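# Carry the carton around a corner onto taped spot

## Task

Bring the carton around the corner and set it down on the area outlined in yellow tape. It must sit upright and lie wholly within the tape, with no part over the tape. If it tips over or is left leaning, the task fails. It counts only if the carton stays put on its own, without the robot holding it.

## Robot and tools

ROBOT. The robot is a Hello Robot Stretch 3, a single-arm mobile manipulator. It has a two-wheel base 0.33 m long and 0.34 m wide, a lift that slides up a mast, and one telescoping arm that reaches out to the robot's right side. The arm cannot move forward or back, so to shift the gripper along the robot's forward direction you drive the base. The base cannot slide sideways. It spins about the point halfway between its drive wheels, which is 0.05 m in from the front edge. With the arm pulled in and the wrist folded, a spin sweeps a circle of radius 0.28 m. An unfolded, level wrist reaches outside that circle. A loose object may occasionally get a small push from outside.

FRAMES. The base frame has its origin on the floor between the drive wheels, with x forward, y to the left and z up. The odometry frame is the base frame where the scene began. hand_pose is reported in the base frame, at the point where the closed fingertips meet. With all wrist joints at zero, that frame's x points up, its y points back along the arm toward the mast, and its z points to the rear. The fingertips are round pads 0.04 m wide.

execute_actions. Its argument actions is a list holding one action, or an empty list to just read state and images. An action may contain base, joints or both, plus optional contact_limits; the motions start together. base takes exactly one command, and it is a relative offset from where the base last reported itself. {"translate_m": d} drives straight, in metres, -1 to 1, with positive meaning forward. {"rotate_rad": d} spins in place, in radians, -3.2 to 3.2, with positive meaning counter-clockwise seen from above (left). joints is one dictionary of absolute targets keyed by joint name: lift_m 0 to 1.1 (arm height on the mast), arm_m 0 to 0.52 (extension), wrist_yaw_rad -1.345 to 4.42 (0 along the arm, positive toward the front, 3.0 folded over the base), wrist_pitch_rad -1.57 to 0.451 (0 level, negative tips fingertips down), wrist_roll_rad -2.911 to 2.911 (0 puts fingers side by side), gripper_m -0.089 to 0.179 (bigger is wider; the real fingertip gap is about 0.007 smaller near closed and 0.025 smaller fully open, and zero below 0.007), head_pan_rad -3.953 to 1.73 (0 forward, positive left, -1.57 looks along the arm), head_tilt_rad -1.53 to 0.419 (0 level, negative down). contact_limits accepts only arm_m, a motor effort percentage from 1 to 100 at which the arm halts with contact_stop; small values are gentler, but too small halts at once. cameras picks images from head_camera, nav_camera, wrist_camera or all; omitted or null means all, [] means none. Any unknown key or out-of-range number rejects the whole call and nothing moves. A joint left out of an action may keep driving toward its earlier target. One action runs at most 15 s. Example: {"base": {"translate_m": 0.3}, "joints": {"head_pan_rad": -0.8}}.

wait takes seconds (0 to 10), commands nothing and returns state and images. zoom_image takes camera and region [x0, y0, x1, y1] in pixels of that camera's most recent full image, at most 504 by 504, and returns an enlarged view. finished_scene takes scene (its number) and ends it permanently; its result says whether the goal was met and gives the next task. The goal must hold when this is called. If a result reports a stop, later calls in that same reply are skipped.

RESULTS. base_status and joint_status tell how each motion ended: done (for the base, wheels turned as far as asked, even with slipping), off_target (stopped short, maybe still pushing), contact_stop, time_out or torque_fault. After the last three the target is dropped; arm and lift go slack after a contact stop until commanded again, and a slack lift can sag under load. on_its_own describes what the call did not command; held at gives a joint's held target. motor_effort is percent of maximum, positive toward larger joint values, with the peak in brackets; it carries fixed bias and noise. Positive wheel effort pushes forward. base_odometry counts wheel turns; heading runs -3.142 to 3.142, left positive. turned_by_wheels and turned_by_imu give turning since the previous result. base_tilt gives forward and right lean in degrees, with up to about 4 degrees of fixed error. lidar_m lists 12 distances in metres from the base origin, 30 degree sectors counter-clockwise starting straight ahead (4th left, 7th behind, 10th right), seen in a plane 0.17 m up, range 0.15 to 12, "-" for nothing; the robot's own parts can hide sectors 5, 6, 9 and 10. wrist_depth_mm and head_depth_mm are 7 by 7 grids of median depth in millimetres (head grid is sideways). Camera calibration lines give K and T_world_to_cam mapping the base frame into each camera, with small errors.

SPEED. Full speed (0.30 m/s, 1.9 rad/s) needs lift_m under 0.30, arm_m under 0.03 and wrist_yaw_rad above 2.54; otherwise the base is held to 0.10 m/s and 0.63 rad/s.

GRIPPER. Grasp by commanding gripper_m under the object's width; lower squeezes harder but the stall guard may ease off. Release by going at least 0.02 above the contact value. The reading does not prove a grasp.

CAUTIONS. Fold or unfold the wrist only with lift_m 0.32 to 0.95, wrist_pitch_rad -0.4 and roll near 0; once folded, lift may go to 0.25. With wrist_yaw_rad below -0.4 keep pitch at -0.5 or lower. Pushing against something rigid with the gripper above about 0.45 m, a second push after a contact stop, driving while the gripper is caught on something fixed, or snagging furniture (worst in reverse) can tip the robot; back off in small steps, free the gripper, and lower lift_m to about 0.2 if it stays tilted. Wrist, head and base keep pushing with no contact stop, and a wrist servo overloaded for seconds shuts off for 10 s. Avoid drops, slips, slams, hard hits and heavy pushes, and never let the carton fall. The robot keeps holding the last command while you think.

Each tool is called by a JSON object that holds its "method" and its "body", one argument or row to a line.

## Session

{"method": "execute_actions", "body": {
  "actions": [
    {"joints":{"head_tilt_rad":-0.9,"wrist_yaw_rad":3.3}}
  ]
}}

Scene clock: 1.07 s.
base_odometry: x=+0.000 y=+0.000 heading=+0.000 (m, m, rad; odometry frame)
turned_by_wheels: +0.000 (rad since the last result)
turned_by_imu: +0.000 (rad since the last result)
base_tilt: forward=-0.1 right=-0.1 (deg)
lidar_m: 0.69 0.64 0.65 0.71 0.67 0.68 0.86 1.84 1.03 0.69 0.65 0.66
head_depth_mm: 636 711 801 919 1073 1213 1112 / 703 789 906 1053 1272 1261 1109 / 749 869 1021 1237 1398 1258 1108 / 695 801 953 1169 1393 1261 1112 / 639 732 854 1028 1297 1259 1115 / 595 672 775 917 1114 1238 1114 / 555 622 709 824 987 1194 1115
base_status: not commanded
joint_positions: lift_m=+0.585 arm_m=+0.002 wrist_yaw_rad=+3.297 wrist_pitch_rad=-0.386 wrist_roll_rad=-0.006 gripper_m=+0.037 head_pan_rad=-0.017 head_tilt_rad=-0.888
joint_status: all done
motor_effort: left_wheel=+0(0) right_wheel=+0(0) lift_m=+25(25) arm_m=-1(1) wrist_yaw_rad=+2(2) wrist_pitch_rad=+8(8) wrist_roll_rad=+0(1) gripper_m=+0(1) head_pan_rad=+0(1) head_tilt_rad=-5(33) (%)
hand_pose: x=-0.0566 y=+0.0789 z=+0.6050 quat_wxyz=(+0.081, +0.679, +0.190, +0.705) (m; base frame)
wrist_depth_mm: 493 550 611 - 790 686 540 / 536 589 658 - 881 714 567 / 567 638 725 879 939 738 577 / 604 689 814 993 - 763 601 / 649 761 860 - - 780 606 / 708 800 837 861 897 855 639 / 730 743 751 767 780 776 644
pictures: head_camera (sideways: a quarter turn clockwise sets it upright), nav_camera (sideways: a quarter turn counterclockwise sets it upright), wrist_camera
camera_calibration (this result's frames):
head_camera: T_world_to_cam=[[-0.736161, 0.0681861, -0.673363, 0.901309], [0.09044, 0.9959, 0.00197245, -0.012453], [0.670736, -0.0594469, -0.73931, 0.917385], [0, 0, 0, 1]] pos_world=[0.0493117, 0.0054808, 1.28516]
nav_camera: T_world_to_cam=[[0.773051, 0.0369382, 0.633268, -0.786454], [-0.00124974, -0.998213, 0.0597508, -0.0202058], [0.634343, -0.0469818, -0.771623, 0.956061], [0, 0, 0, 1]] pos_world=[0.00147306, 0.0537979, 1.23696]
wrist_camera: T_world_to_cam=[[0.988099, 0.142788, 0.0571951, -0.00102813], [0.128107, -0.558122, -0.81981, 0.576446], [-0.0851371, 0.817381, -0.569772, 0.435573], [0, 0, 0, 1]] pos_world=[-0.0357473, -0.0341549, 0.720812]
Images, in order (width x height): head_camera 896x504, nav_camera 672x504, wrist_camera 644x364.

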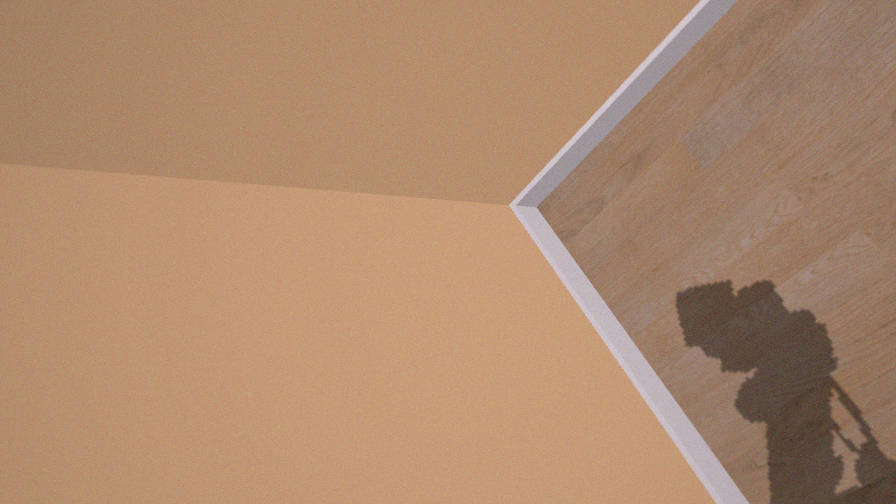

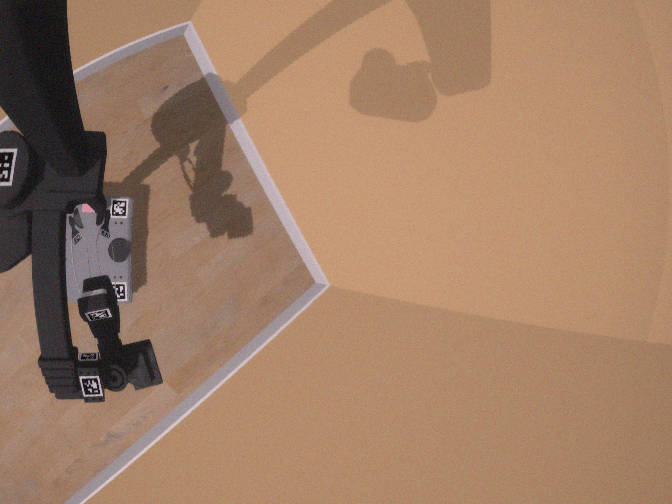

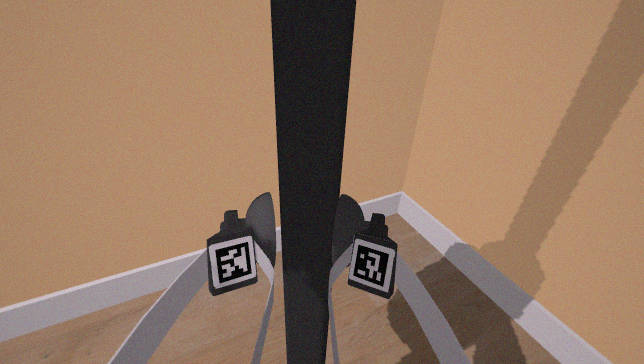

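{"method": "execute_actions", "body": {
  "actions": [
    {"base":{"rotate_rad":-2.55},"joints":{"head_tilt_rad":-0.6,"lift_m":0.27,"wrist_pitch_rad":-0.42}}
  ],
  "cameras": ["head_camera","nav_camera"]
}}

Scene clock: 8.93 s.
base_odometry: x=+0.000 y=+0.000 heading=-2.550 (m, m, rad; odometry frame)
turned_by_wheels: -2.550 (rad since the last result)
turned_by_imu: -2.532 (rad since the last result)
base_tilt: forward=-0.1 right=-0.1 (deg)
lidar_m: 1.83 0.95 0.68 0.65 0.66 0.67 0.64 0.66 0.70 0.67 0.68 0.92
head_depth_mm: 1484 1547 1605 1649 1682 1459 1219 / 1960 2024 2157 2162 1825 1462 1226 / 3094 3260 3171 2395 1855 1481 1230 / 3499 3882 3594 2437 1836 1479 1234 / 3551 3877 3616 2158 1853 1481 1241 / 3516 3742 3733 2497 1865 1498 1244 / 3416 3695 2486 2261 1872 1494 1244
base_status: done
joint_positions: lift_m=+0.270 arm_m=+0.002 wrist_yaw_rad=+3.298 wrist_pitch_rad=-0.436 wrist_roll_rad=-0.006 gripper_m=+0.037 head_pan_rad=-0.017 head_tilt_rad=-0.606
joint_status: all done
motor_effort: left_wheel=+2(9) right_wheel=-1(8) lift_m=+21(22) arm_m=-1(2) wrist_yaw_rad=+1(2) wrist_pitch_rad=+9(8) wrist_roll_rad=+0(1) gripper_m=+0(0) head_pan_rad=-1(0) head_tilt_rad=+3(22) (%)
hand_pose: x=-0.0558 y=+0.0727 z=+0.2789 quat_wxyz=(+0.098, +0.674, +0.207, +0.703) (m; base frame)
wrist_depth_mm: 621 683 666 - 601 597 584 / 641 768 716 - 685 667 637 / 641 781 798 751 745 721 700 / 630 666 699 697 703 724 723 / 531 550 572 - 573 567 594 / 455 - - - 495 487 498 / 393 - - - - 422 426
pictures: head_camera (sideways: a quarter turn clockwise sets it upright), nav_camera (sideways: a quarter turn counterclockwise sets it upright)
camera_calibration (this result's frames):
head_camera: T_world_to_cam=[[-0.519096, 0.0644241, -0.852284, 1.1332], [0.0869907, 0.995959, 0.0223015, -0.0389026], [0.850277, -0.0625642, -0.522603, 0.634395], [0, 0, 0, 1]] pos_world=[0.052214, 0.00543027, 1.29822]
nav_camera: T_world_to_cam=[[0.565777, 0.0405302, 0.823561, -1.0332], [-0.0185564, -0.997912, 0.0618587, -0.022867], [0.824349, -0.0502806, -0.563844, 0.684644], [0, 0, 0, 1]] pos_world=[0.0197511, 0.0534809, 1.23835]
Images, in order (width x height): head_camera 896x504, nav_camera 672x504.

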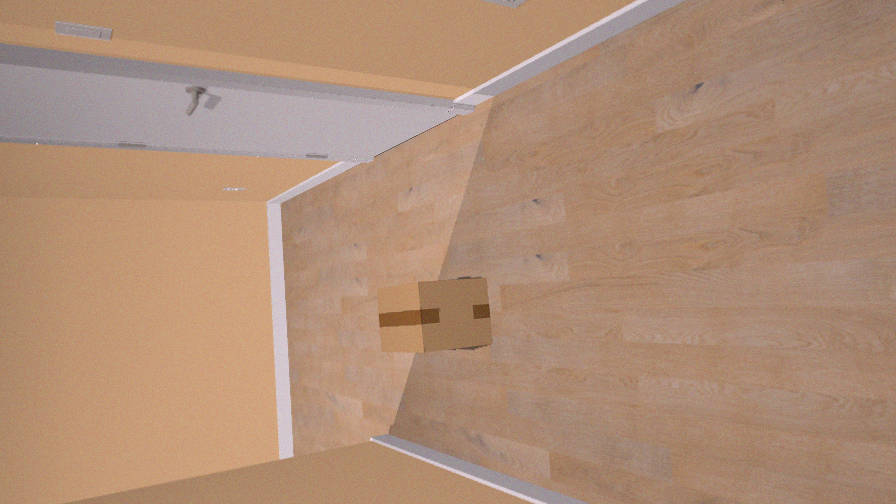

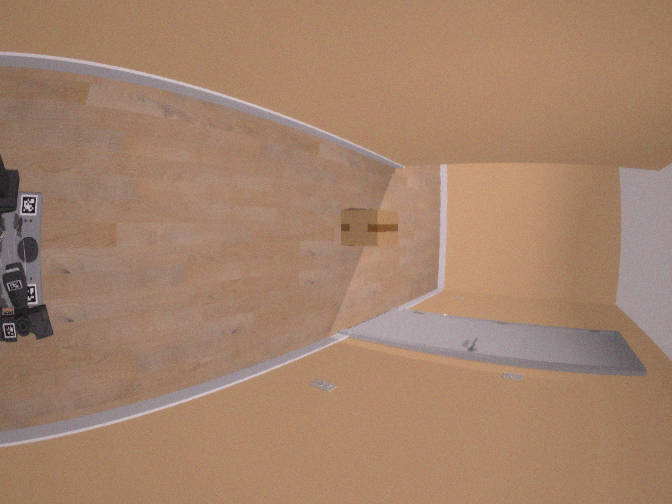

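{"method": "execute_actions", "body": {
  "actions": [
    {"base":{"rotate_rad":0.045}}
  ],
  "cameras": []
}}

{"method": "execute_actions", "body": {
  "actions": [
    {"base":{"translate_m":1}}
  ],
  "cameras": []
}}

{"method": "execute_actions", "body": {
  "actions": [
    {"base":{"translate_m":0.7},"joints":{"head_tilt_rad":-1.2}}
  ],
  "cameras": ["head_camera","nav_camera"]
}}

Scene clock: 16.33 s.
base_odometry: x=+0.000 y=+0.000 heading=-2.505 (m, m, rad; odometry frame)
turned_by_wheels: +0.045 (rad since the last result)
turned_by_imu: +0.045 (rad since the last result)
base_tilt: forward=-0.1 right=+0.0 (deg)
lidar_m: 1.83 0.91 0.67 0.65 0.67 0.66 0.64 0.67 0.69 0.67 0.69 0.96
head_depth_mm: 1625 1721 1787 1845 1750 1462 1228 / 2306 2395 2538 2307 1823 1458 1223 / 3459 3782 3433 2420 1821 1483 1230 / 3515 3930 3609 2242 1841 1479 1231 / 3491 3851 3623 2199 1848 1479 1240 / 3467 3873 3631 2475 1857 1485 1244 / 2224 2162 2120 2045 1787 1482 1241
base_status: done
joint_positions: lift_m=+0.270 arm_m=+0.002 wrist_yaw_rad=+3.298 wrist_pitch_rad=-0.436 wrist_roll_rad=-0.006 gripper_m=+0.037 head_pan_rad=-0.017 head_tilt_rad=-0.606
joint_status: not commanded
motor_effort: left_wheel=-1(6) right_wheel=+2(6) lift_m=+21(21) arm_m=-1(1) wrist_yaw_rad=+1(1) wrist_pitch_rad=+8(9) wrist_roll_rad=+0(1) gripper_m=-1(0) head_pan_rad=+0(0) head_tilt_rad=+2(2) (%)
hand_pose: x=-0.0558 y=+0.0727 z=+0.2789 quat_wxyz=(+0.098, +0.674, +0.207, +0.703) (m; base frame)
wrist_depth_mm: 598 705 677 - 613 601 561 / 625 763 736 - 675 638 628 / 630 791 814 755 743 698 678 / 611 677 681 699 711 702 704 / 529 547 566 - 579 585 604 / 451 - - - 490 489 490 / 397 - - - - 423 426
pictures: none
No camera images: the call's "cameras" was empty. Leave "cameras" out to get every camera's image.

Scene clock: 21.43 s.
base_odometry: x=-0.804 y=-0.594 heading=-2.505 (m, m, rad; odometry frame)
turned_by_wheels: +0.000 (rad since the last result)
turned_by_imu: +0.000 (rad since the last result)
base_tilt: forward=-0.2 right=-0.1 (deg)
lidar_m: 0.84 0.89 0.66 0.64 0.66 0.91 1.64 0.95 0.70 0.68 0.70 0.97
head_depth_mm: 1726 1771 1741 1802 1733 1471 1230 / 2457 2532 2610 2304 1828 1472 1229 / 2673 2917 3192 2430 1831 1473 1230 / 2643 2918 3205 2433 1781 1294 1244 / 2597 2949 3181 2469 1724 1280 1234 / 2639 2887 3176 2433 1864 1481 1240 / 2625 2904 3191 2283 1798 1494 1245
base_status: done
joint_positions: lift_m=+0.270 arm_m=+0.002 wrist_yaw_rad=+3.298 wrist_pitch_rad=-0.436 wrist_roll_rad=-0.006 gripper_m=+0.037 head_pan_rad=-0.017 head_tilt_rad=-0.605
joint_status: not commanded
motor_effort: left_wheel=-1(7) right_wheel=+1(11) lift_m=+21(22) arm_m=-1(1) wrist_yaw_rad=+1(1) wrist_pitch_rad=+8(9) wrist_roll_rad=+1(1) gripper_m=+0(0) head_pan_rad=+0(0) head_tilt_rad=+2(3) (%)
hand_pose: x=-0.0559 y=+0.0727 z=+0.2788 quat_wxyz=(+0.098, +0.674, +0.207, +0.703) (m; base frame)
wrist_depth_mm: 729 712 673 - 611 584 561 / 833 783 732 - 652 630 605 / 832 814 778 747 716 696 650 / 661 661 686 701 722 713 698 / 540 540 561 - 580 582 605 / 453 - - - 492 482 489 / 399 - - - - 420 422
pictures: none
No camera images: the call's "cameras" was empty. Leave "cameras" out to get every camera's image.

Scene clock: 25.47 s.
base_odometry: x=-1.367 y=-1.010 heading=-2.505 (m, m, rad; odometry frame)
turned_by_wheels: +0.000 (rad since the last result)
turned_by_imu: +0.000 (rad since the last result)
base_tilt: forward=-0.1 right=-0.2 (deg)
lidar_m: - 0.15 0.19 0.63 0.65 0.90 2.34 0.96 0.71 0.67 0.68 0.96
head_depth_mm: 1752 1673 1549 1406 1289 1180 1098 / 1966 1722 1544 1402 1281 1197 1115 / 1969 1725 1550 1404 1284 1198 - / 1971 1728 1544 1404 1010 1171 - / 1950 1727 1540 1402 1000 1167 - / 1934 1710 1547 1402 1258 1176 1118 / 1945 1716 1538 1391 1274 1182 1095
base_status: done
joint_positions: lift_m=+0.270 arm_m=+0.002 wrist_yaw_rad=+3.298 wrist_pitch_rad=-0.436 wrist_roll_rad=-0.006 gripper_m=+0.037 head_pan_rad=-0.017 head_tilt_rad=-1.186
joint_status: all done
motor_effort: left_wheel=-1(6) right_wheel=+2(11) lift_m=+21(22) arm_m=-1(1) wrist_yaw_rad=+1(1) wrist_pitch_rad=+8(8) wrist_roll_rad=+1(1) gripper_m=+0(0) head_pan_rad=+0(0) head_tilt_rad=-6(33) (%)
hand_pose: x=-0.0559 y=+0.0727 z=+0.2788 quat_wxyz=(+0.098, +0.674, +0.207, +0.703) (m; base frame)
wrist_depth_mm: 723 682 666 - 602 571 551 / 825 761 721 - 652 619 594 / 846 815 786 745 724 687 663 / 662 661 677 695 712 721 675 / 537 539 568 - 585 588 218 / 449 - - - 492 465 214 / 395 - - - - 316 209
pictures: head_camera (sideways: a quarter turn clockwise sets it upright), nav_camera (sideways: a quarter turn counterclockwise sets it upright)
camera_calibration (this result's frames):
head_camera: T_world_to_cam=[[-0.901191, 0.0710441, -0.42756, 0.582094], [0.0877979, 0.995946, -0.0195682, 0.0156033], [0.424437, -0.0551736, -0.903775, 1.13268], [0, 0, 0, 1]] pos_world=[0.0424554, 0.00559987, 1.27288]
nav_camera: T_world_to_cam=[[0.924782, 0.034311, 0.378946, -0.456084], [0.0155684, -0.998504, 0.0524144, -0.0107354], [0.380178, -0.0425724, -0.923933, 1.15557], [0, 0, 0, 1]] pos_world=[-0.0173775, 0.0541247, 1.24107]
Images, in order (width x height): head_camera 896x504, nav_camera 672x504.

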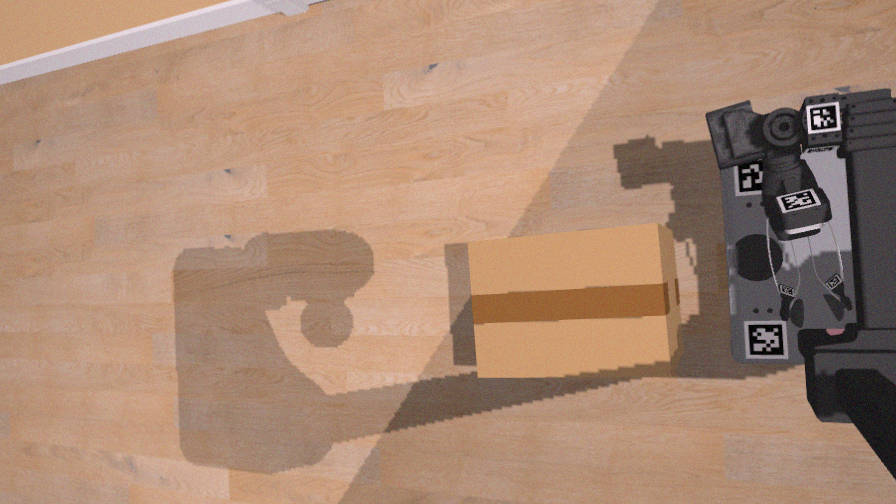

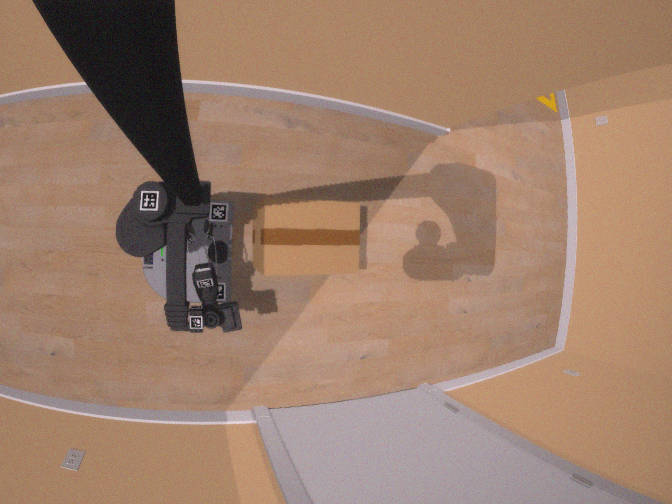

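{"method": "execute_actions", "body": {
  "actions": [
    {"base":{"translate_m":1},"joints":{"arm_m":0.05,"head_pan_rad":0.7,"head_tilt_rad":-0.9}}
  ],
  "cameras": ["head_camera","nav_camera"]
}}

Scene clock: 41.67 s.
base_odometry: x=-2.171 y=-1.605 heading=-2.504 (m, m, rad; odometry frame)
turned_by_wheels: +0.001 (rad since the last result)
turned_by_imu: +0.018 (rad since the last result)
base_tilt: forward=-0.1 right=-0.1 (deg)
lidar_m: - - 0.15 0.60 0.63 0.88 2.53 0.96 0.72 0.68 0.75 -
head_depth_mm: 1275 1442 1651 1704 1453 1253 1107 / 1371 1563 1807 1696 1446 1249 884 / 1474 1696 1937 1706 1440 1249 867 / 1597 1872 2027 1705 1450 1255 866 / 1762 2061 2079 1710 1454 1265 1112 / 1936 2343 2086 1696 1451 1258 1109 / 2146 2473 2082 1707 1449 1258 1117
base_status: translate_m off_target (by the wheels' count: +0.9998 of +1.0000)
joint_positions: lift_m=+0.270 arm_m=+0.050 wrist_yaw_rad=+3.299 wrist_pitch_rad=-0.436 wrist_roll_rad=-0.006 gripper_m=+0.037 head_pan_rad=+0.694 head_tilt_rad=-0.899
joint_status: all done
on_its_own: left_wheel is at rest, and its effort (+35) is outside its rest range (-18 to +18)
motor_effort: left_wheel=+35(71) right_wheel=+13(35) lift_m=+22(22) arm_m=+5(7) wrist_yaw_rad=+0(1) wrist_pitch_rad=+9(9) wrist_roll_rad=+0(1) gripper_m=+0(0) head_pan_rad=+4(52) head_tilt_rad=-1(21) (%)
hand_pose: x=-0.0561 y=+0.0248 z=+0.2787 quat_wxyz=(+0.098, +0.674, +0.207, +0.703) (m; base frame)
wrist_depth_mm: 764 740 696 650 - - - / 865 804 753 716 - - - / 828 839 821 767 881 949 986 / 657 661 691 704 705 222 223 / 533 561 - - 344 186 178 / 461 - - - 261 166 150 / 400 - - - - 158 130
pictures: head_camera (sideways: a quarter turn clockwise sets it upright), nav_camera (sideways: a quarter turn counterclockwise sets it upright)
camera_calibration (this result's frames):
head_camera: T_world_to_cam=[[-0.607673, -0.433108, -0.665696, 0.890534], [-0.581281, 0.813702, 0.00121509, -0.00736946], [0.541151, 0.387695, -0.746222, 0.927165], [0, 0, 0, 1]] pos_world=[0.035134, 0.0322369, 1.2847]
nav_camera: T_world_to_cam=[[0.566713, 0.536574, 0.62524, -0.774735], [0.650865, -0.756852, 0.0595814, -0.0239623], [0.505184, 0.373181, -0.778155, 0.965342], [0, 0, 0, 1]] pos_world=[-0.0330262, 0.0373187, 1.23701]
Images, in order (width x height): head_camera 896x504, nav_camera 672x504.

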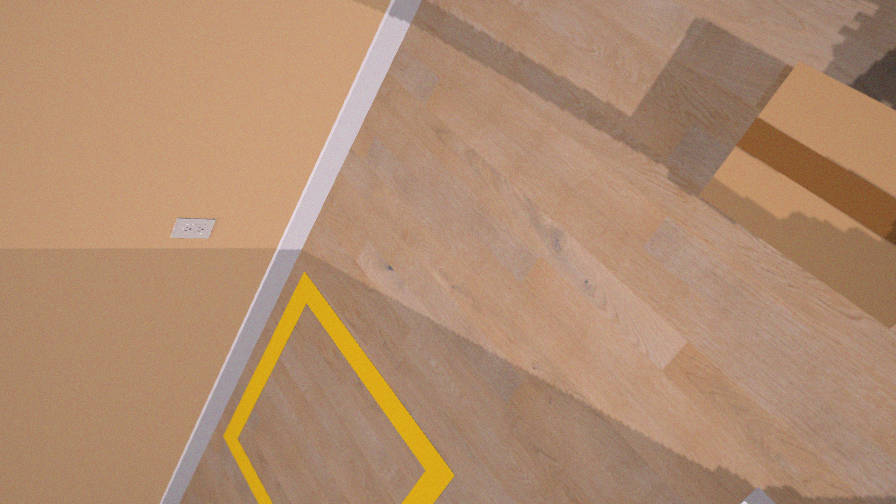

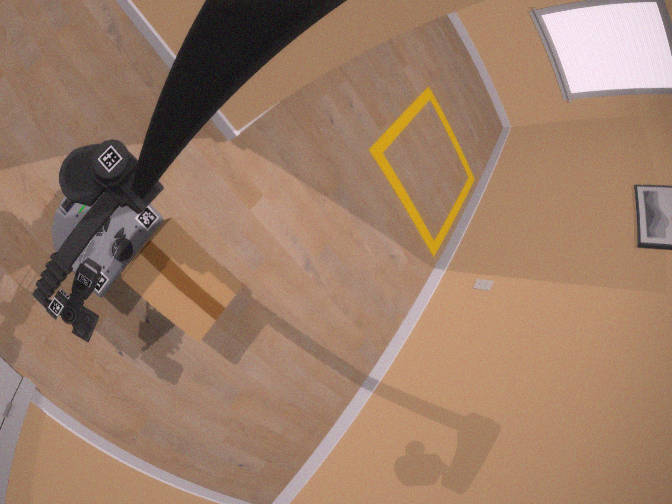

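{"method": "execute_actions", "body": {
  "actions": [
    {"base":{"translate_m":0.87},"joints":{"head_pan_rad":0,"head_tilt_rad":-1.3}}
  ],
  "cameras": ["head_camera","nav_camera"]
}}

{"method": "execute_actions", "body": {
  "actions": [
    {"base":{"translate_m":-0.3},"joints":{"arm_m":0.002}}
  ],
  "cameras": ["head_camera"]
}}

Scene clock: 61.40 s.
base_odometry: x=-2.870 y=-2.123 heading=-2.504 (m, m, rad; odometry frame)
turned_by_wheels: +0.001 (rad since the last result)
turned_by_imu: +0.000 (rad since the last result)
base_tilt: forward=-0.2 right=-0.1 (deg)
lidar_m: - - 0.15 2.45 1.21 1.05 2.53 1.02 0.76 0.74 0.78 -
head_depth_mm: 565 723 992 1321 1265 1182 1109 / 565 721 990 1327 1262 1176 1102 / 563 721 993 1324 1259 1211 1091 / 564 721 996 1311 990 - - / 565 718 994 1269 979 - - / 563 720 989 1324 1245 1189 - / 563 720 988 1310 1253 1176 1126
base_status: translate_m off_target (by the wheels' count: +0.8698 of +0.8700)
joint_positions: lift_m=+0.270 arm_m=+0.050 wrist_yaw_rad=+3.299 wrist_pitch_rad=-0.436 wrist_roll_rad=-0.006 gripper_m=+0.037 head_pan_rad=+0.007 head_tilt_rad=-1.284
joint_status: all done
on_its_own: left_wheel is at rest, and its effort (+38) is outside its rest range (-18 to +18)
motor_effort: left_wheel=+38(46) right_wheel=+16(28) lift_m=+22(22) arm_m=+5(4) wrist_yaw_rad=+1(0) wrist_pitch_rad=+9(9) wrist_roll_rad=+1(0) gripper_m=-1(0) head_pan_rad=-5(54) head_tilt_rad=-7(29) (%)
hand_pose: x=-0.0561 y=+0.0248 z=+0.2787 quat_wxyz=(+0.098, +0.674, +0.207, +0.703) (m; base frame)
wrist_depth_mm: 826 - - - - - 885 / 851 - - - - - 876 / 831 857 891 883 939 968 795 / 649 680 690 695 704 220 224 / 529 564 - - 344 186 179 / 455 - - - 261 166 150 / 401 - - - - 159 129
pictures: head_camera (sideways: a quarter turn clockwise sets it upright), nav_camera (sideways: a quarter turn counterclockwise sets it upright)
camera_calibration (this result's frames):
head_camera: T_world_to_cam=[[-0.94031, 0.0487512, -0.336809, 0.464136], [0.0611885, 0.997777, -0.0264045, 0.0246627], [0.334773, -0.0454373, -0.941203, 1.18184], [0, 0, 0, 1]] pos_world=[0.0392745, 0.00646442, 1.26933]
nav_camera: T_world_to_cam=[[0.956439, 0.0571139, 0.286292, -0.335608], [0.0449371, -0.997791, 0.0489295, -0.00637111], [0.288454, -0.033933, -0.956892, 1.19892], [0, 0, 0, 1]] pos_world=[-0.0245581, 0.0534938, 1.24363]
Images, in order (width x height): head_camera 896x504, nav_camera 672x504.

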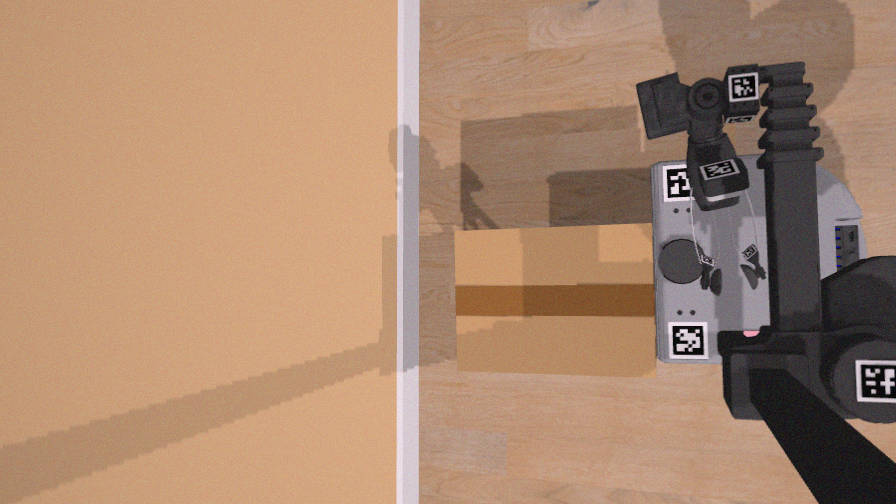

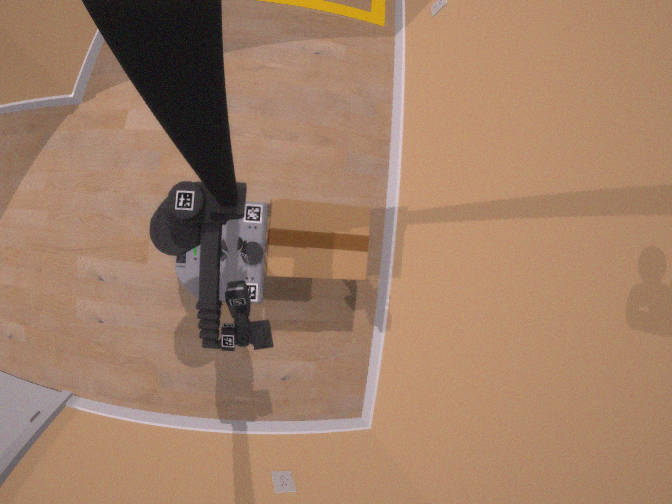

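Scene clock: 64.37 s.
base_odometry: x=-2.629 y=-1.945 heading=-2.504 (m, m, rad; odometry frame)
turned_by_wheels: +0.000 (rad since the last result)
turned_by_imu: +0.000 (rad since the last result)
base_tilt: forward=-0.1 right=-0.1 (deg)
lidar_m: 0.35 0.36 1.24 2.03 0.82 0.85 2.57 0.98 0.75 0.73 0.76 0.87
head_depth_mm: 901 1147 1425 1352 1258 1185 1116 / 902 1149 1416 1348 1260 1183 1109 / 901 1150 1422 1351 1258 - 1093 / 899 1148 1138 1079 1254 - - / 900 1146 1125 1067 1258 - - / 896 1147 1398 1324 1252 1187 - / 893 1140 1401 1331 1245 1171 1121
base_status: done
joint_positions: lift_m=+0.270 arm_m=+0.002 wrist_yaw_rad=+3.299 wrist_pitch_rad=-0.436 wrist_roll_rad=-0.006 gripper_m=+0.037 head_pan_rad=+0.007 head_tilt_rad=-1.285
joint_status: all done
motor_effort: left_wheel=+0(34) right_wheel=+0(14) lift_m=+22(22) arm_m=-6(7) wrist_yaw_rad=+0(0) wrist_pitch_rad=+9(9) wrist_roll_rad=+1(1) gripper_m=+0(0) head_pan_rad=-5(4) head_tilt_rad=-7(7) (%)
hand_pose: x=-0.0561 y=+0.0720 z=+0.2787 quat_wxyz=(+0.098, +0.674, +0.207, +0.703) (m; base frame)
wrist_depth_mm: 697 706 - - - - - / 769 759 - - - - - / 824 808 885 926 939 948 950 / 647 670 688 693 723 711 731 / 537 544 568 - 571 578 588 / 456 - - - 489 484 487 / 393 - - - - 411 422
pictures: head_camera (sideways: a quarter turn clockwise sets it upright)
camera_calibration (this result's frames):
head_camera: T_world_to_cam=[[-0.940525, 0.0489666, -0.336178, 0.463314], [0.0614009, 0.997763, -0.0264504, 0.0247211], [0.33413, -0.0455188, -0.941427, 1.18213], [0, 0, 0, 1]] pos_world=[0.0392541, 0.00645662, 1.2693]
Images, in order (width x height): head_camera 896x504.

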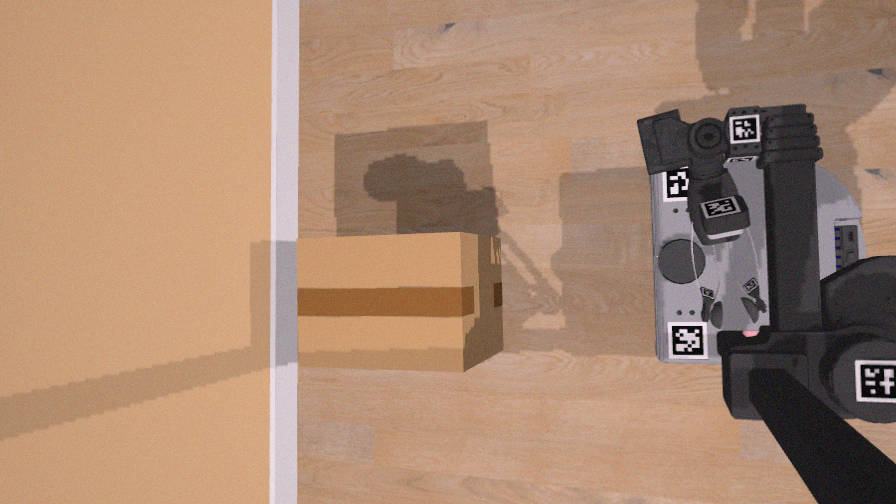

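{"method": "execute_actions", "body": {
  "actions": [
    {"base":{"rotate_rad":-1.2}}
  ],
  "cameras": []
}}

{"method": "execute_actions", "body": {
  "actions": [
    {"base":{"translate_m":0.37}}
  ],
  "cameras": []
}}

{"method": "execute_actions", "body": {
  "actions": [
    {"base":{"rotate_rad":1.2}}
  ],
  "cameras": []
}}

{"method": "execute_actions", "body": {
  "actions": [
    {"base":{"translate_m":0.39}}
  ],
  "cameras": []
}}

{"method": "execute_actions", "body": {
  "actions": [
    {"base":{"rotate_rad":1.62},"joints":{"head_tilt_rad":-1.0}}
  ],
  "cameras": ["head_camera","nav_camera"]
}}

Scene clock: 77.53 s.
base_odometry: x=-2.629 y=-1.945 heading=+2.579 (m, m, rad; odometry frame)
turned_by_wheels: -1.200 (rad since the last result)
turned_by_imu: -1.187 (rad since the last result)
base_tilt: forward=-0.1 right=-0.2 (deg)
lidar_m: 0.74 0.91 0.35 0.35 1.07 2.29 0.94 0.82 1.57 1.16 0.79 0.73
head_depth_mm: 719 887 1158 1350 1256 1192 1120 / 753 939 1238 1349 1262 1186 1104 / 792 992 1334 1343 1260 - 1095 / 825 1052 1398 1344 1259 - - / 871 1117 1418 1338 1253 - - / 919 1208 1433 1343 1251 1180 - / 974 1304 1430 1328 1118 1154 1128
base_status: done
joint_positions: lift_m=+0.270 arm_m=+0.002 wrist_yaw_rad=+3.299 wrist_pitch_rad=-0.436 wrist_roll_rad=-0.006 gripper_m=+0.037 head_pan_rad=+0.007 head_tilt_rad=-1.285
joint_status: not commanded
motor_effort: left_wheel=+1(10) right_wheel=-1(10) lift_m=+22(22) arm_m=-6(6) wrist_yaw_rad=+0(0) wrist_pitch_rad=+9(9) wrist_roll_rad=+1(0) gripper_m=+0(0) head_pan_rad=-4(4) head_tilt_rad=-6(7) (%)
hand_pose: x=-0.0561 y=+0.0720 z=+0.2787 quat_wxyz=(+0.098, +0.674, +0.207, +0.703) (m; base frame)
wrist_depth_mm: - - - - 826 708 665 / - - - - 426 418 683 / 816 867 875 889 426 373 712 / 660 667 693 547 471 408 732 / 535 549 565 - 512 479 585 / 453 - - - 493 488 495 / 390 - - - - 418 423
pictures: none
No camera images: the call's "cameras" was empty. Leave "cameras" out to get every camera's image.

Scene clock: 80.57 s.
base_odometry: x=-2.942 y=-1.747 heading=+2.579 (m, m, rad; odometry frame)
turned_by_wheels: +0.000 (rad since the last result)
turned_by_imu: +0.000 (rad since the last result)
base_tilt: forward=-0.1 right=-0.1 (deg)
lidar_m: 0.40 0.50 0.70 0.48 0.40 0.54 1.18 1.18 2.48 0.63 0.42 0.39
head_depth_mm: 369 454 588 838 1232 1188 1118 / 384 478 630 928 1252 1183 1102 / 403 506 682 1037 1255 - 1096 / 422 538 743 1181 1252 - - / 445 575 813 1301 1248 - - / 469 614 893 1308 1253 1190 - / 496 663 999 1336 1253 1166 1087
base_status: done
joint_positions: lift_m=+0.270 arm_m=+0.002 wrist_yaw_rad=+3.299 wrist_pitch_rad=-0.436 wrist_roll_rad=-0.006 gripper_m=+0.037 head_pan_rad=+0.007 head_tilt_rad=-1.285
joint_status: not commanded
motor_effort: left_wheel=+1(9) right_wheel=-2(7) lift_m=+22(22) arm_m=-6(6) wrist_yaw_rad=+1(0) wrist_pitch_rad=+9(9) wrist_roll_rad=+0(1) gripper_m=+0(0) head_pan_rad=-5(5) head_tilt_rad=-7(7) (%)
hand_pose: x=-0.0561 y=+0.0720 z=+0.2787 quat_wxyz=(+0.098, +0.674, +0.207, +0.703) (m; base frame)
wrist_depth_mm: - - 904 - 689 611 531 / - 468 413 - 750 649 583 / 838 760 439 889 827 704 612 / 640 647 491 699 699 695 640 / 535 543 557 - 582 573 592 / 454 - - - 489 486 493 / 393 - - - - 422 428
pictures: none
No camera images: the call's "cameras" was empty. Leave "cameras" out to get every camera's image.

Scene clock: 82.53 s.
base_odometry: x=-2.942 y=-1.747 heading=-2.504 (m, m, rad; odometry frame)
turned_by_wheels: +1.200 (rad since the last result)
turned_by_imu: +1.187 (rad since the last result)
base_tilt: forward=-0.2 right=-0.1 (deg)
lidar_m: 0.70 0.41 0.36 2.53 1.18 1.35 1.31 0.54 0.40 0.39 0.41 0.57
head_depth_mm: 740 945 1089 1094 1089 1098 1048 / 738 943 1299 1337 1263 1183 1109 / 739 940 1306 1339 1256 - 1094 / 738 938 1307 1347 1262 - - / 737 940 1296 1338 1244 - - / 735 937 1294 1316 1230 1182 - / 737 937 1225 1042 1217 1176 1128
base_status: done
joint_positions: lift_m=+0.270 arm_m=+0.002 wrist_yaw_rad=+3.299 wrist_pitch_rad=-0.436 wrist_roll_rad=-0.006 gripper_m=+0.037 head_pan_rad=+0.006 head_tilt_rad=-1.285
joint_status: not commanded
motor_effort: left_wheel=-2(9) right_wheel=+3(13) lift_m=+22(22) arm_m=-6(6) wrist_yaw_rad=+0(0) wrist_pitch_rad=+9(9) wrist_roll_rad=+1(0) gripper_m=+0(0) head_pan_rad=-4(5) head_tilt_rad=-7(6) (%)
hand_pose: x=-0.0561 y=+0.0720 z=+0.2787 quat_wxyz=(+0.098, +0.674, +0.207, +0.703) (m; base frame)
wrist_depth_mm: - - - - - - - / - - - - - - 442 / 843 857 887 925 932 556 341 / 656 665 669 702 700 538 353 / 542 547 573 - 577 508 389 / 452 - - - 496 467 439 / 392 - - - - 415 430
pictures: none
No camera images: the call's "cameras" was empty. Leave "cameras" out to get every camera's image.

Scene clock: 85.57 s.
base_odometry: x=-3.255 y=-1.980 heading=-2.504 (m, m, rad; odometry frame)
turned_by_wheels: +0.000 (rad since the last result)
turned_by_imu: +0.000 (rad since the last result)
base_tilt: forward=-0.2 right=-0.1 (deg)
lidar_m: 0.31 0.32 0.29 0.28 0.29 1.45 1.35 0.56 0.41 0.40 0.42 0.32
head_depth_mm: 307 387 533 860 1122 1102 1083 / 308 386 532 858 1250 1184 1103 / 307 386 534 856 1249 - 1091 / 307 385 531 852 1250 - - / 307 385 531 855 1247 - - / 306 385 530 848 1246 1174 - / 307 384 529 849 1245 925 883
base_status: done
joint_positions: lift_m=+0.270 arm_m=+0.002 wrist_yaw_rad=+3.299 wrist_pitch_rad=-0.436 wrist_roll_rad=-0.006 gripper_m=+0.037 head_pan_rad=+0.006 head_tilt_rad=-1.285
joint_status: not commanded
motor_effort: left_wheel=-1(7) right_wheel=+2(11) lift_m=+22(22) arm_m=-6(6) wrist_yaw_rad=+1(0) wrist_pitch_rad=+9(9) wrist_roll_rad=+1(1) gripper_m=+0(0) head_pan_rad=-5(3) head_tilt_rad=-7(6) (%)
hand_pose: x=-0.0561 y=+0.0720 z=+0.2787 quat_wxyz=(+0.098, +0.674, +0.207, +0.703) (m; base frame)
wrist_depth_mm: - - - - - 935 518 / - - - - 401 668 504 / 838 852 833 360 350 340 486 / 647 677 651 399 389 582 465 / 543 542 571 - 439 563 458 / 456 - - - 473 489 426 / 393 - - - - 420 398
pictures: none
No camera images: the call's "cameras" was empty. Leave "cameras" out to get every camera's image.

Scene clock: 87.80 s.
base_odometry: x=-3.255 y=-1.980 heading=-0.884 (m, m, rad; odometry frame)
turned_by_wheels: +1.620 (rad since the last result)
turned_by_imu: +1.601 (rad since the last result)
base_tilt: forward=-0.1 right=-0.1 (deg)
lidar_m: 0.28 0.30 1.44 1.15 0.53 0.41 0.40 0.41 0.32 0.31 0.33 0.29
head_depth_mm: 1030 1010 995 976 960 938 923 / 1653 1608 1575 1462 1327 1195 1110 / 2642 2185 1825 1571 1324 1119 1098 / 2753 2230 1854 1570 1071 1007 1099 / 2798 2223 1832 1564 1072 1016 1101 / 2759 2214 1847 1570 1366 1220 1089 / 2681 2195 1836 1578 1375 1218 1095
base_status: done
joint_positions: lift_m=+0.270 arm_m=+0.002 wrist_yaw_rad=+3.299 wrist_pitch_rad=-0.436 wrist_roll_rad=-0.006 gripper_m=+0.037 head_pan_rad=+0.006 head_tilt_rad=-1.001
joint_status: all done
motor_effort: left_wheel=-1(9) right_wheel=+2(14) lift_m=+22(22) arm_m=-6(6) wrist_yaw_rad=+0(0) wrist_pitch_rad=+9(9) wrist_roll_rad=+1(1) gripper_m=+0(0) head_pan_rad=-4(4) head_tilt_rad=+1(22) (%)
hand_pose: x=-0.0561 y=+0.0720 z=+0.2787 quat_wxyz=(+0.098, +0.674, +0.207, +0.703) (m; base frame)
wrist_depth_mm: 343 454 707 - - - - / 355 477 757 - - - - / 365 489 758 908 919 942 989 / 368 500 665 685 705 728 739 / 379 507 579 - 572 582 596 / 376 - - - 492 485 491 / 370 - - - - 416 424
pictures: head_camera (sideways: a quarter turn clockwise sets it upright), nav_camera (sideways: a quarter turn counterclockwise sets it upright)
camera_calibration (this result's frames):
head_camera: T_world_to_cam=[[-0.808393, 0.0502914, -0.586492, 0.788561], [0.0665991, 0.99776, -0.00623947, -0.00161687], [0.584864, -0.0441037, -0.809931, 1.00974], [0, 0, 0, 1]] pos_world=[0.0470155, 0.00648856, 1.28029]
nav_camera: T_world_to_cam=[[0.838069, 0.0556468, 0.54272, -0.668881], [0.0289766, -0.997921, 0.0575744, -0.0175482], [0.544795, -0.0325252, -0.837938, 1.04282], [0, 0, 0, 1]] pos_world=[-0.00704927, 0.0536274, 1.23785]
Images, in order (width x height): head_camera 896x504, nav_camera 672x504.

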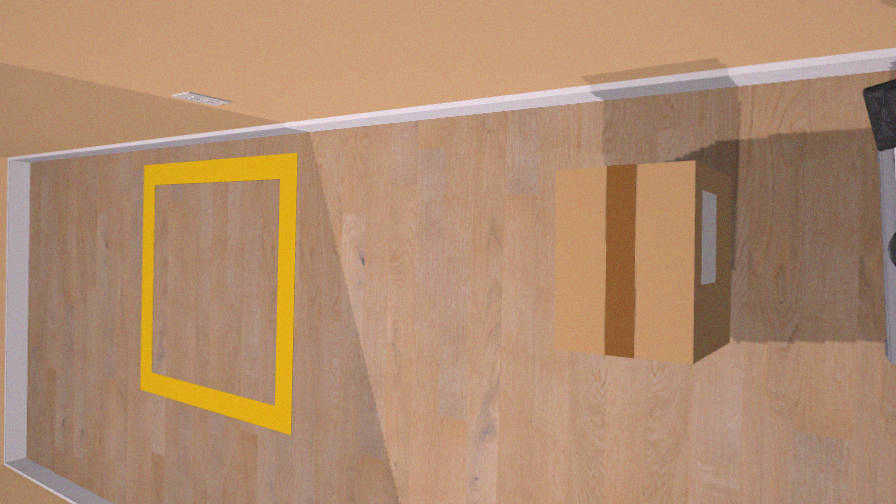

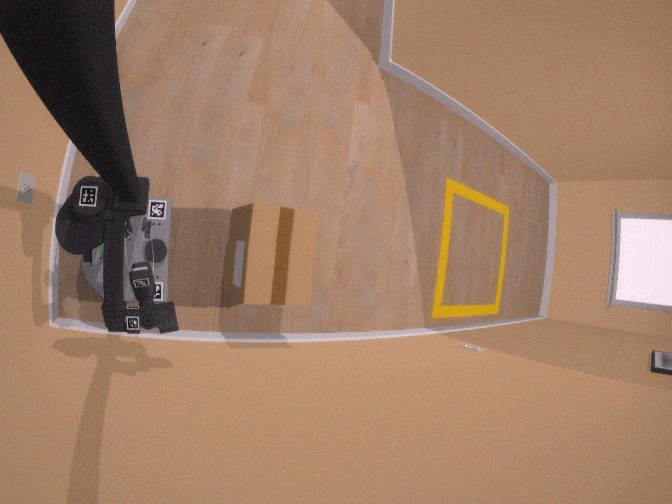

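{"method": "execute_actions", "body": {
  "actions": [
    {"base":{"translate_m":0.9},"joints":{"lift_m":0.32,"head_tilt_rad":-1.3}}
  ],
  "cameras": ["head_camera"]
}}

{"method": "execute_actions", "body": {
  "actions": [
    {"base":{"translate_m":0.9}}
  ],
  "cameras": ["head_camera","nav_camera"]
}}

{"method": "execute_actions", "body": {
  "actions": [
    {"base":{"translate_m":-0.08}}
  ],
  "cameras": ["head_camera","nav_camera"]
}}

Scene clock: 104.97 s.
base_odometry: x=-2.684 y=-2.675 heading=-0.884 (m, m, rad; odometry frame)
turned_by_wheels: +0.000 (rad since the last result)
turned_by_imu: -0.016 (rad since the last result)
base_tilt: forward=-0.2 right=-0.1 (deg)
lidar_m: - - 0.15 1.06 1.72 1.33 1.18 0.49 0.37 0.36 0.38 -
head_depth_mm: 1092 1083 1064 1045 1031 1019 996 / 1607 1529 1406 1331 1251 1181 1101 / 1708 1564 1445 1351 999 - 1094 / 1695 1560 1445 1339 979 - - / 1689 1561 1442 1353 977 - - / 1690 1564 1428 1340 1240 1183 - / 1691 1556 1431 1336 1251 1174 1121
base_status: translate_m off_target (by the wheels' count: +0.8998 of +0.9000)
joint_positions: lift_m=+0.320 arm_m=+0.002 wrist_yaw_rad=+3.299 wrist_pitch_rad=-0.436 wrist_roll_rad=-0.006 gripper_m=+0.037 head_pan_rad=+0.006 head_tilt_rad=-1.286
joint_status: all done
on_its_own: left_wheel is at rest, and its effort (+30) is outside its rest range (-18 to +18); right_wheel is at rest, and its effort (+23) is outside its rest range (-18 to +18)
motor_effort: left_wheel=+30(45) right_wheel=+23(47) lift_m=+29(31) arm_m=-6(6) wrist_yaw_rad=+0(0) wrist_pitch_rad=+9(9) wrist_roll_rad=+0(0) gripper_m=-1(0) head_pan_rad=-4(3) head_tilt_rad=-6(25) (%)
hand_pose: x=-0.0561 y=+0.0720 z=+0.3284 quat_wxyz=(+0.098, +0.674, +0.207, +0.703) (m; base frame)
wrist_depth_mm: - - - - - 938 888 / - - - - - - 973 / 938 946 992 - - - - / 737 739 774 784 793 798 815 / 609 600 638 - 645 248 682 / 516 526 - - 281 209 210 / 449 - - - - 183 181
pictures: head_camera (sideways: a quarter turn clockwise sets it upright)
camera_calibration (this result's frames):
head_camera: T_world_to_cam=[[-0.940671, 0.0494503, -0.335699, 0.462691], [0.0619017, 0.997731, -0.0264851, 0.0247633], [0.333627, -0.0456941, -0.941597, 1.18236], [0, 0, 0, 1]] pos_world=[0.0392408, 0.00643942, 1.26928]
Images, in order (width x height): head_camera 896x504.

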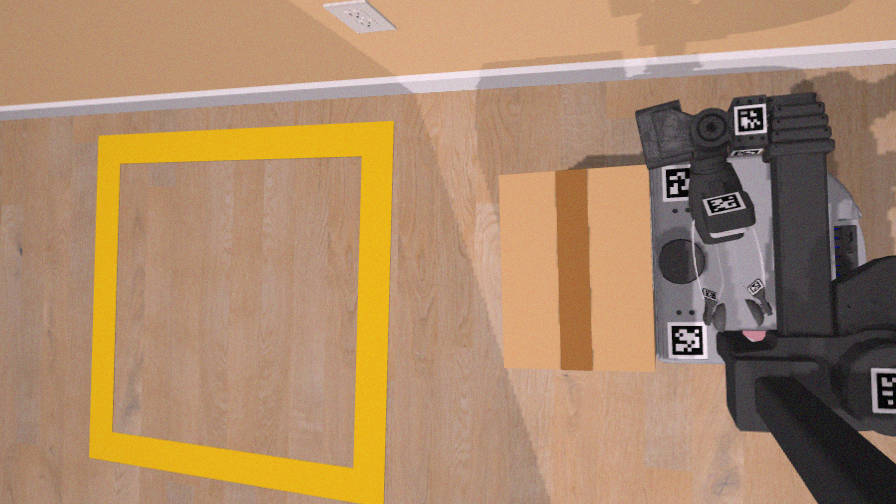

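Scene clock: 114.97 s.
base_odometry: x=-2.113 y=-3.371 heading=-0.883 (m, m, rad; odometry frame)
turned_by_wheels: +0.000 (rad since the last result)
turned_by_imu: -0.001 (rad since the last result)
base_tilt: forward=-0.1 right=+0.0 (deg)
lidar_m: - - 0.15 1.01 1.06 2.25 1.34 0.56 0.42 0.41 0.44 -
head_depth_mm: 1241 1227 1212 1184 1176 1118 1094 / 1622 1567 1453 1342 1265 1181 1100 / 1645 1560 1453 1349 995 - 1093 / 1630 1562 1445 1343 982 - - / 1649 1554 1434 1343 977 - - / 1646 1567 1444 1331 1240 1185 - / 1660 1546 1433 1332 1251 1177 1122
base_status: translate_m off_target (by the wheels' count: +0.8998 of +0.9000)
joint_positions: lift_m=+0.320 arm_m=+0.002 wrist_yaw_rad=+3.299 wrist_pitch_rad=-0.436 wrist_roll_rad=-0.006 gripper_m=+0.037 head_pan_rad=+0.006 head_tilt_rad=-1.286
joint_status: not commanded
on_its_own: left_wheel is at rest, and its effort (+32) is outside its rest range (-18 to +18); right_wheel is at rest, and its effort (+27) is outside its rest range (-18 to +18)
motor_effort: left_wheel=+32(40) right_wheel=+27(37) lift_m=+28(29) arm_m=-6(6) wrist_yaw_rad=+1(0) wrist_pitch_rad=+9(9) wrist_roll_rad=+0(1) gripper_m=+0(0) head_pan_rad=-5(4) head_tilt_rad=-6(7) (%)
hand_pose: x=-0.0561 y=+0.0720 z=+0.3284 quat_wxyz=(+0.098, +0.674, +0.207, +0.703) (m; base frame)
wrist_depth_mm: - - - - 995 897 844 / - - - - - 986 932 / 959 984 - - - - 975 / 729 743 763 792 794 819 822 / 603 608 639 - 636 248 677 / 505 518 - - 279 209 211 / 450 - - - - 184 182
pictures: head_camera (sideways: a quarter turn clockwise sets it upright), nav_camera (sideways: a quarter turn counterclockwise sets it upright)
camera_calibration (this result's frames):
head_camera: T_world_to_cam=[[-0.940671, 0.04945, -0.335699, 0.462691], [0.0619014, 0.997731, -0.0264851, 0.0247633], [0.333627, -0.045694, -0.941597, 1.18236], [0, 0, 0, 1]] pos_world=[0.0392408, 0.00643943, 1.26928]
nav_camera: T_world_to_cam=[[0.956819, 0.0564026, 0.285161, -0.334138], [0.0442506, -0.997824, 0.0488848, -0.00630857], [0.287298, -0.0341553, -0.957232, 1.19937], [0, 0, 0, 1]] pos_world=[-0.024587, 0.0535162, 1.24367]
Images, in order (width x height): head_camera 896x504, nav_camera 672x504.

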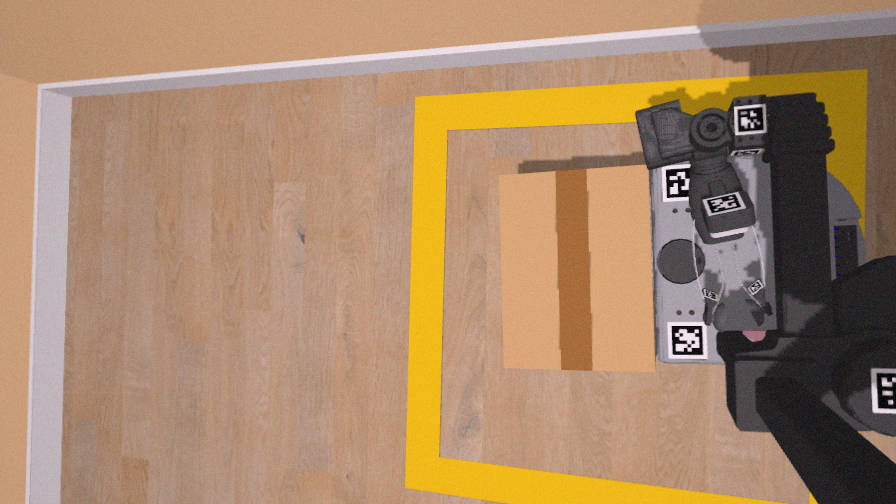

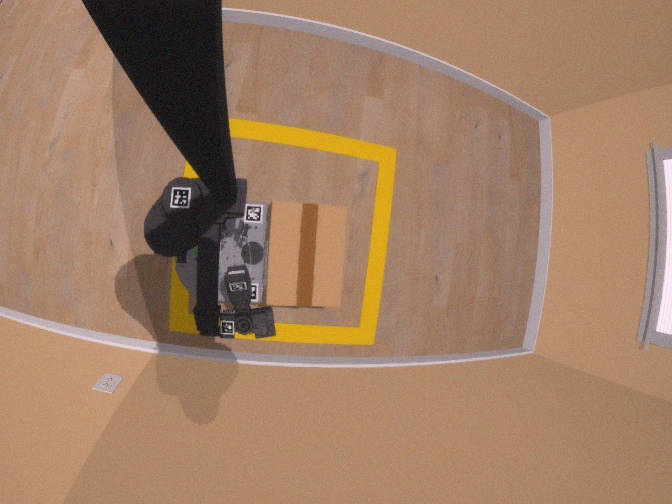

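Scene clock: 117.07 s.
base_odometry: x=-2.164 y=-3.309 heading=-0.883 (m, m, rad; odometry frame)
turned_by_wheels: +0.000 (rad since the last result)
turned_by_imu: +0.000 (rad since the last result)
base_tilt: forward=-0.2 right=-0.1 (deg)
lidar_m: - 0.15 0.18 1.01 1.06 2.16 1.33 0.55 0.42 0.41 0.18 0.15
head_depth_mm: 1232 1206 1197 1178 1157 1103 1085 / 1646 1550 1456 1349 1258 1182 1108 / 1662 1572 1454 1346 1228 - 1095 / 1673 1552 1444 1345 1000 - - / 1672 1561 1443 1341 999 - - / 1694 1553 1448 1342 1237 1187 - / 1655 1554 1434 1332 1244 1181 1124
base_status: done
joint_positions: lift_m=+0.320 arm_m=+0.002 wrist_yaw_rad=+3.299 wrist_pitch_rad=-0.436 wrist_roll_rad=-0.006 gripper_m=+0.037 head_pan_rad=+0.006 head_tilt_rad=-1.286
joint_status: not commanded
motor_effort: left_wheel=+0(30) right_wheel=+0(25) lift_m=+29(28) arm_m=-6(6) wrist_yaw_rad=+0(0) wrist_pitch_rad=+9(9) wrist_roll_rad=+0(0) gripper_m=-1(1) head_pan_rad=-4(4) head_tilt_rad=-7(6) (%)
hand_pose: x=-0.0561 y=+0.0720 z=+0.3284 quat_wxyz=(+0.098, +0.674, +0.207, +0.703) (m; base frame)
wrist_depth_mm: - - - - 969 916 851 / - - - - - - 913 / 961 979 997 - - - 996 / 733 745 773 793 800 806 857 / 598 607 651 - 643 650 666 / 515 526 - - 541 532 220 / 443 - - - - 310 202
pictures: head_camera (sideways: a quarter turn clockwise sets it upright), nav_camera (sideways: a quarter turn counterclockwise sets it upright)
camera_calibration (this result's frames):
head_camera: T_world_to_cam=[[-0.940671, 0.0494501, -0.335699, 0.462691], [0.0619015, 0.997731, -0.0264851, 0.0247633], [0.333627, -0.045694, -0.941597, 1.18236], [0, 0, 0, 1]] pos_world=[0.0392408, 0.00643943, 1.26928]
nav_camera: T_world_to_cam=[[0.956819, 0.0564026, 0.285161, -0.334138], [0.0442506, -0.997824, 0.0488848, -0.00630857], [0.287298, -0.0341553, -0.957232, 1.19937], [0, 0, 0, 1]] pos_world=[-0.024587, 0.0535162, 1.24367]
Images, in order (width x height): head_camera 896x504, nav_camera 672x504.

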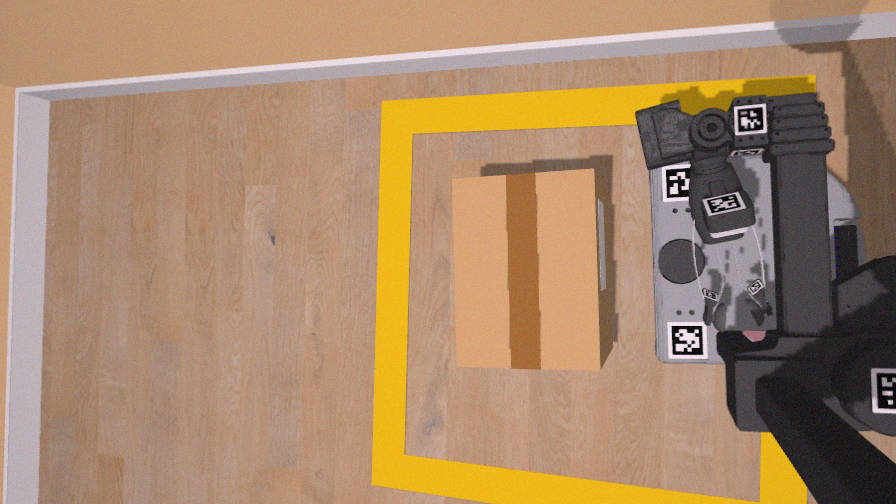

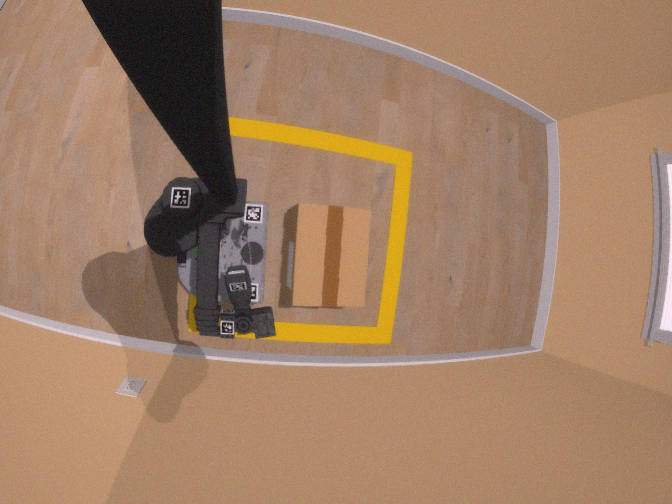

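{"method": "finished_scene", "body": {
  "scene": 2
}}

The scene is finished: the task was done.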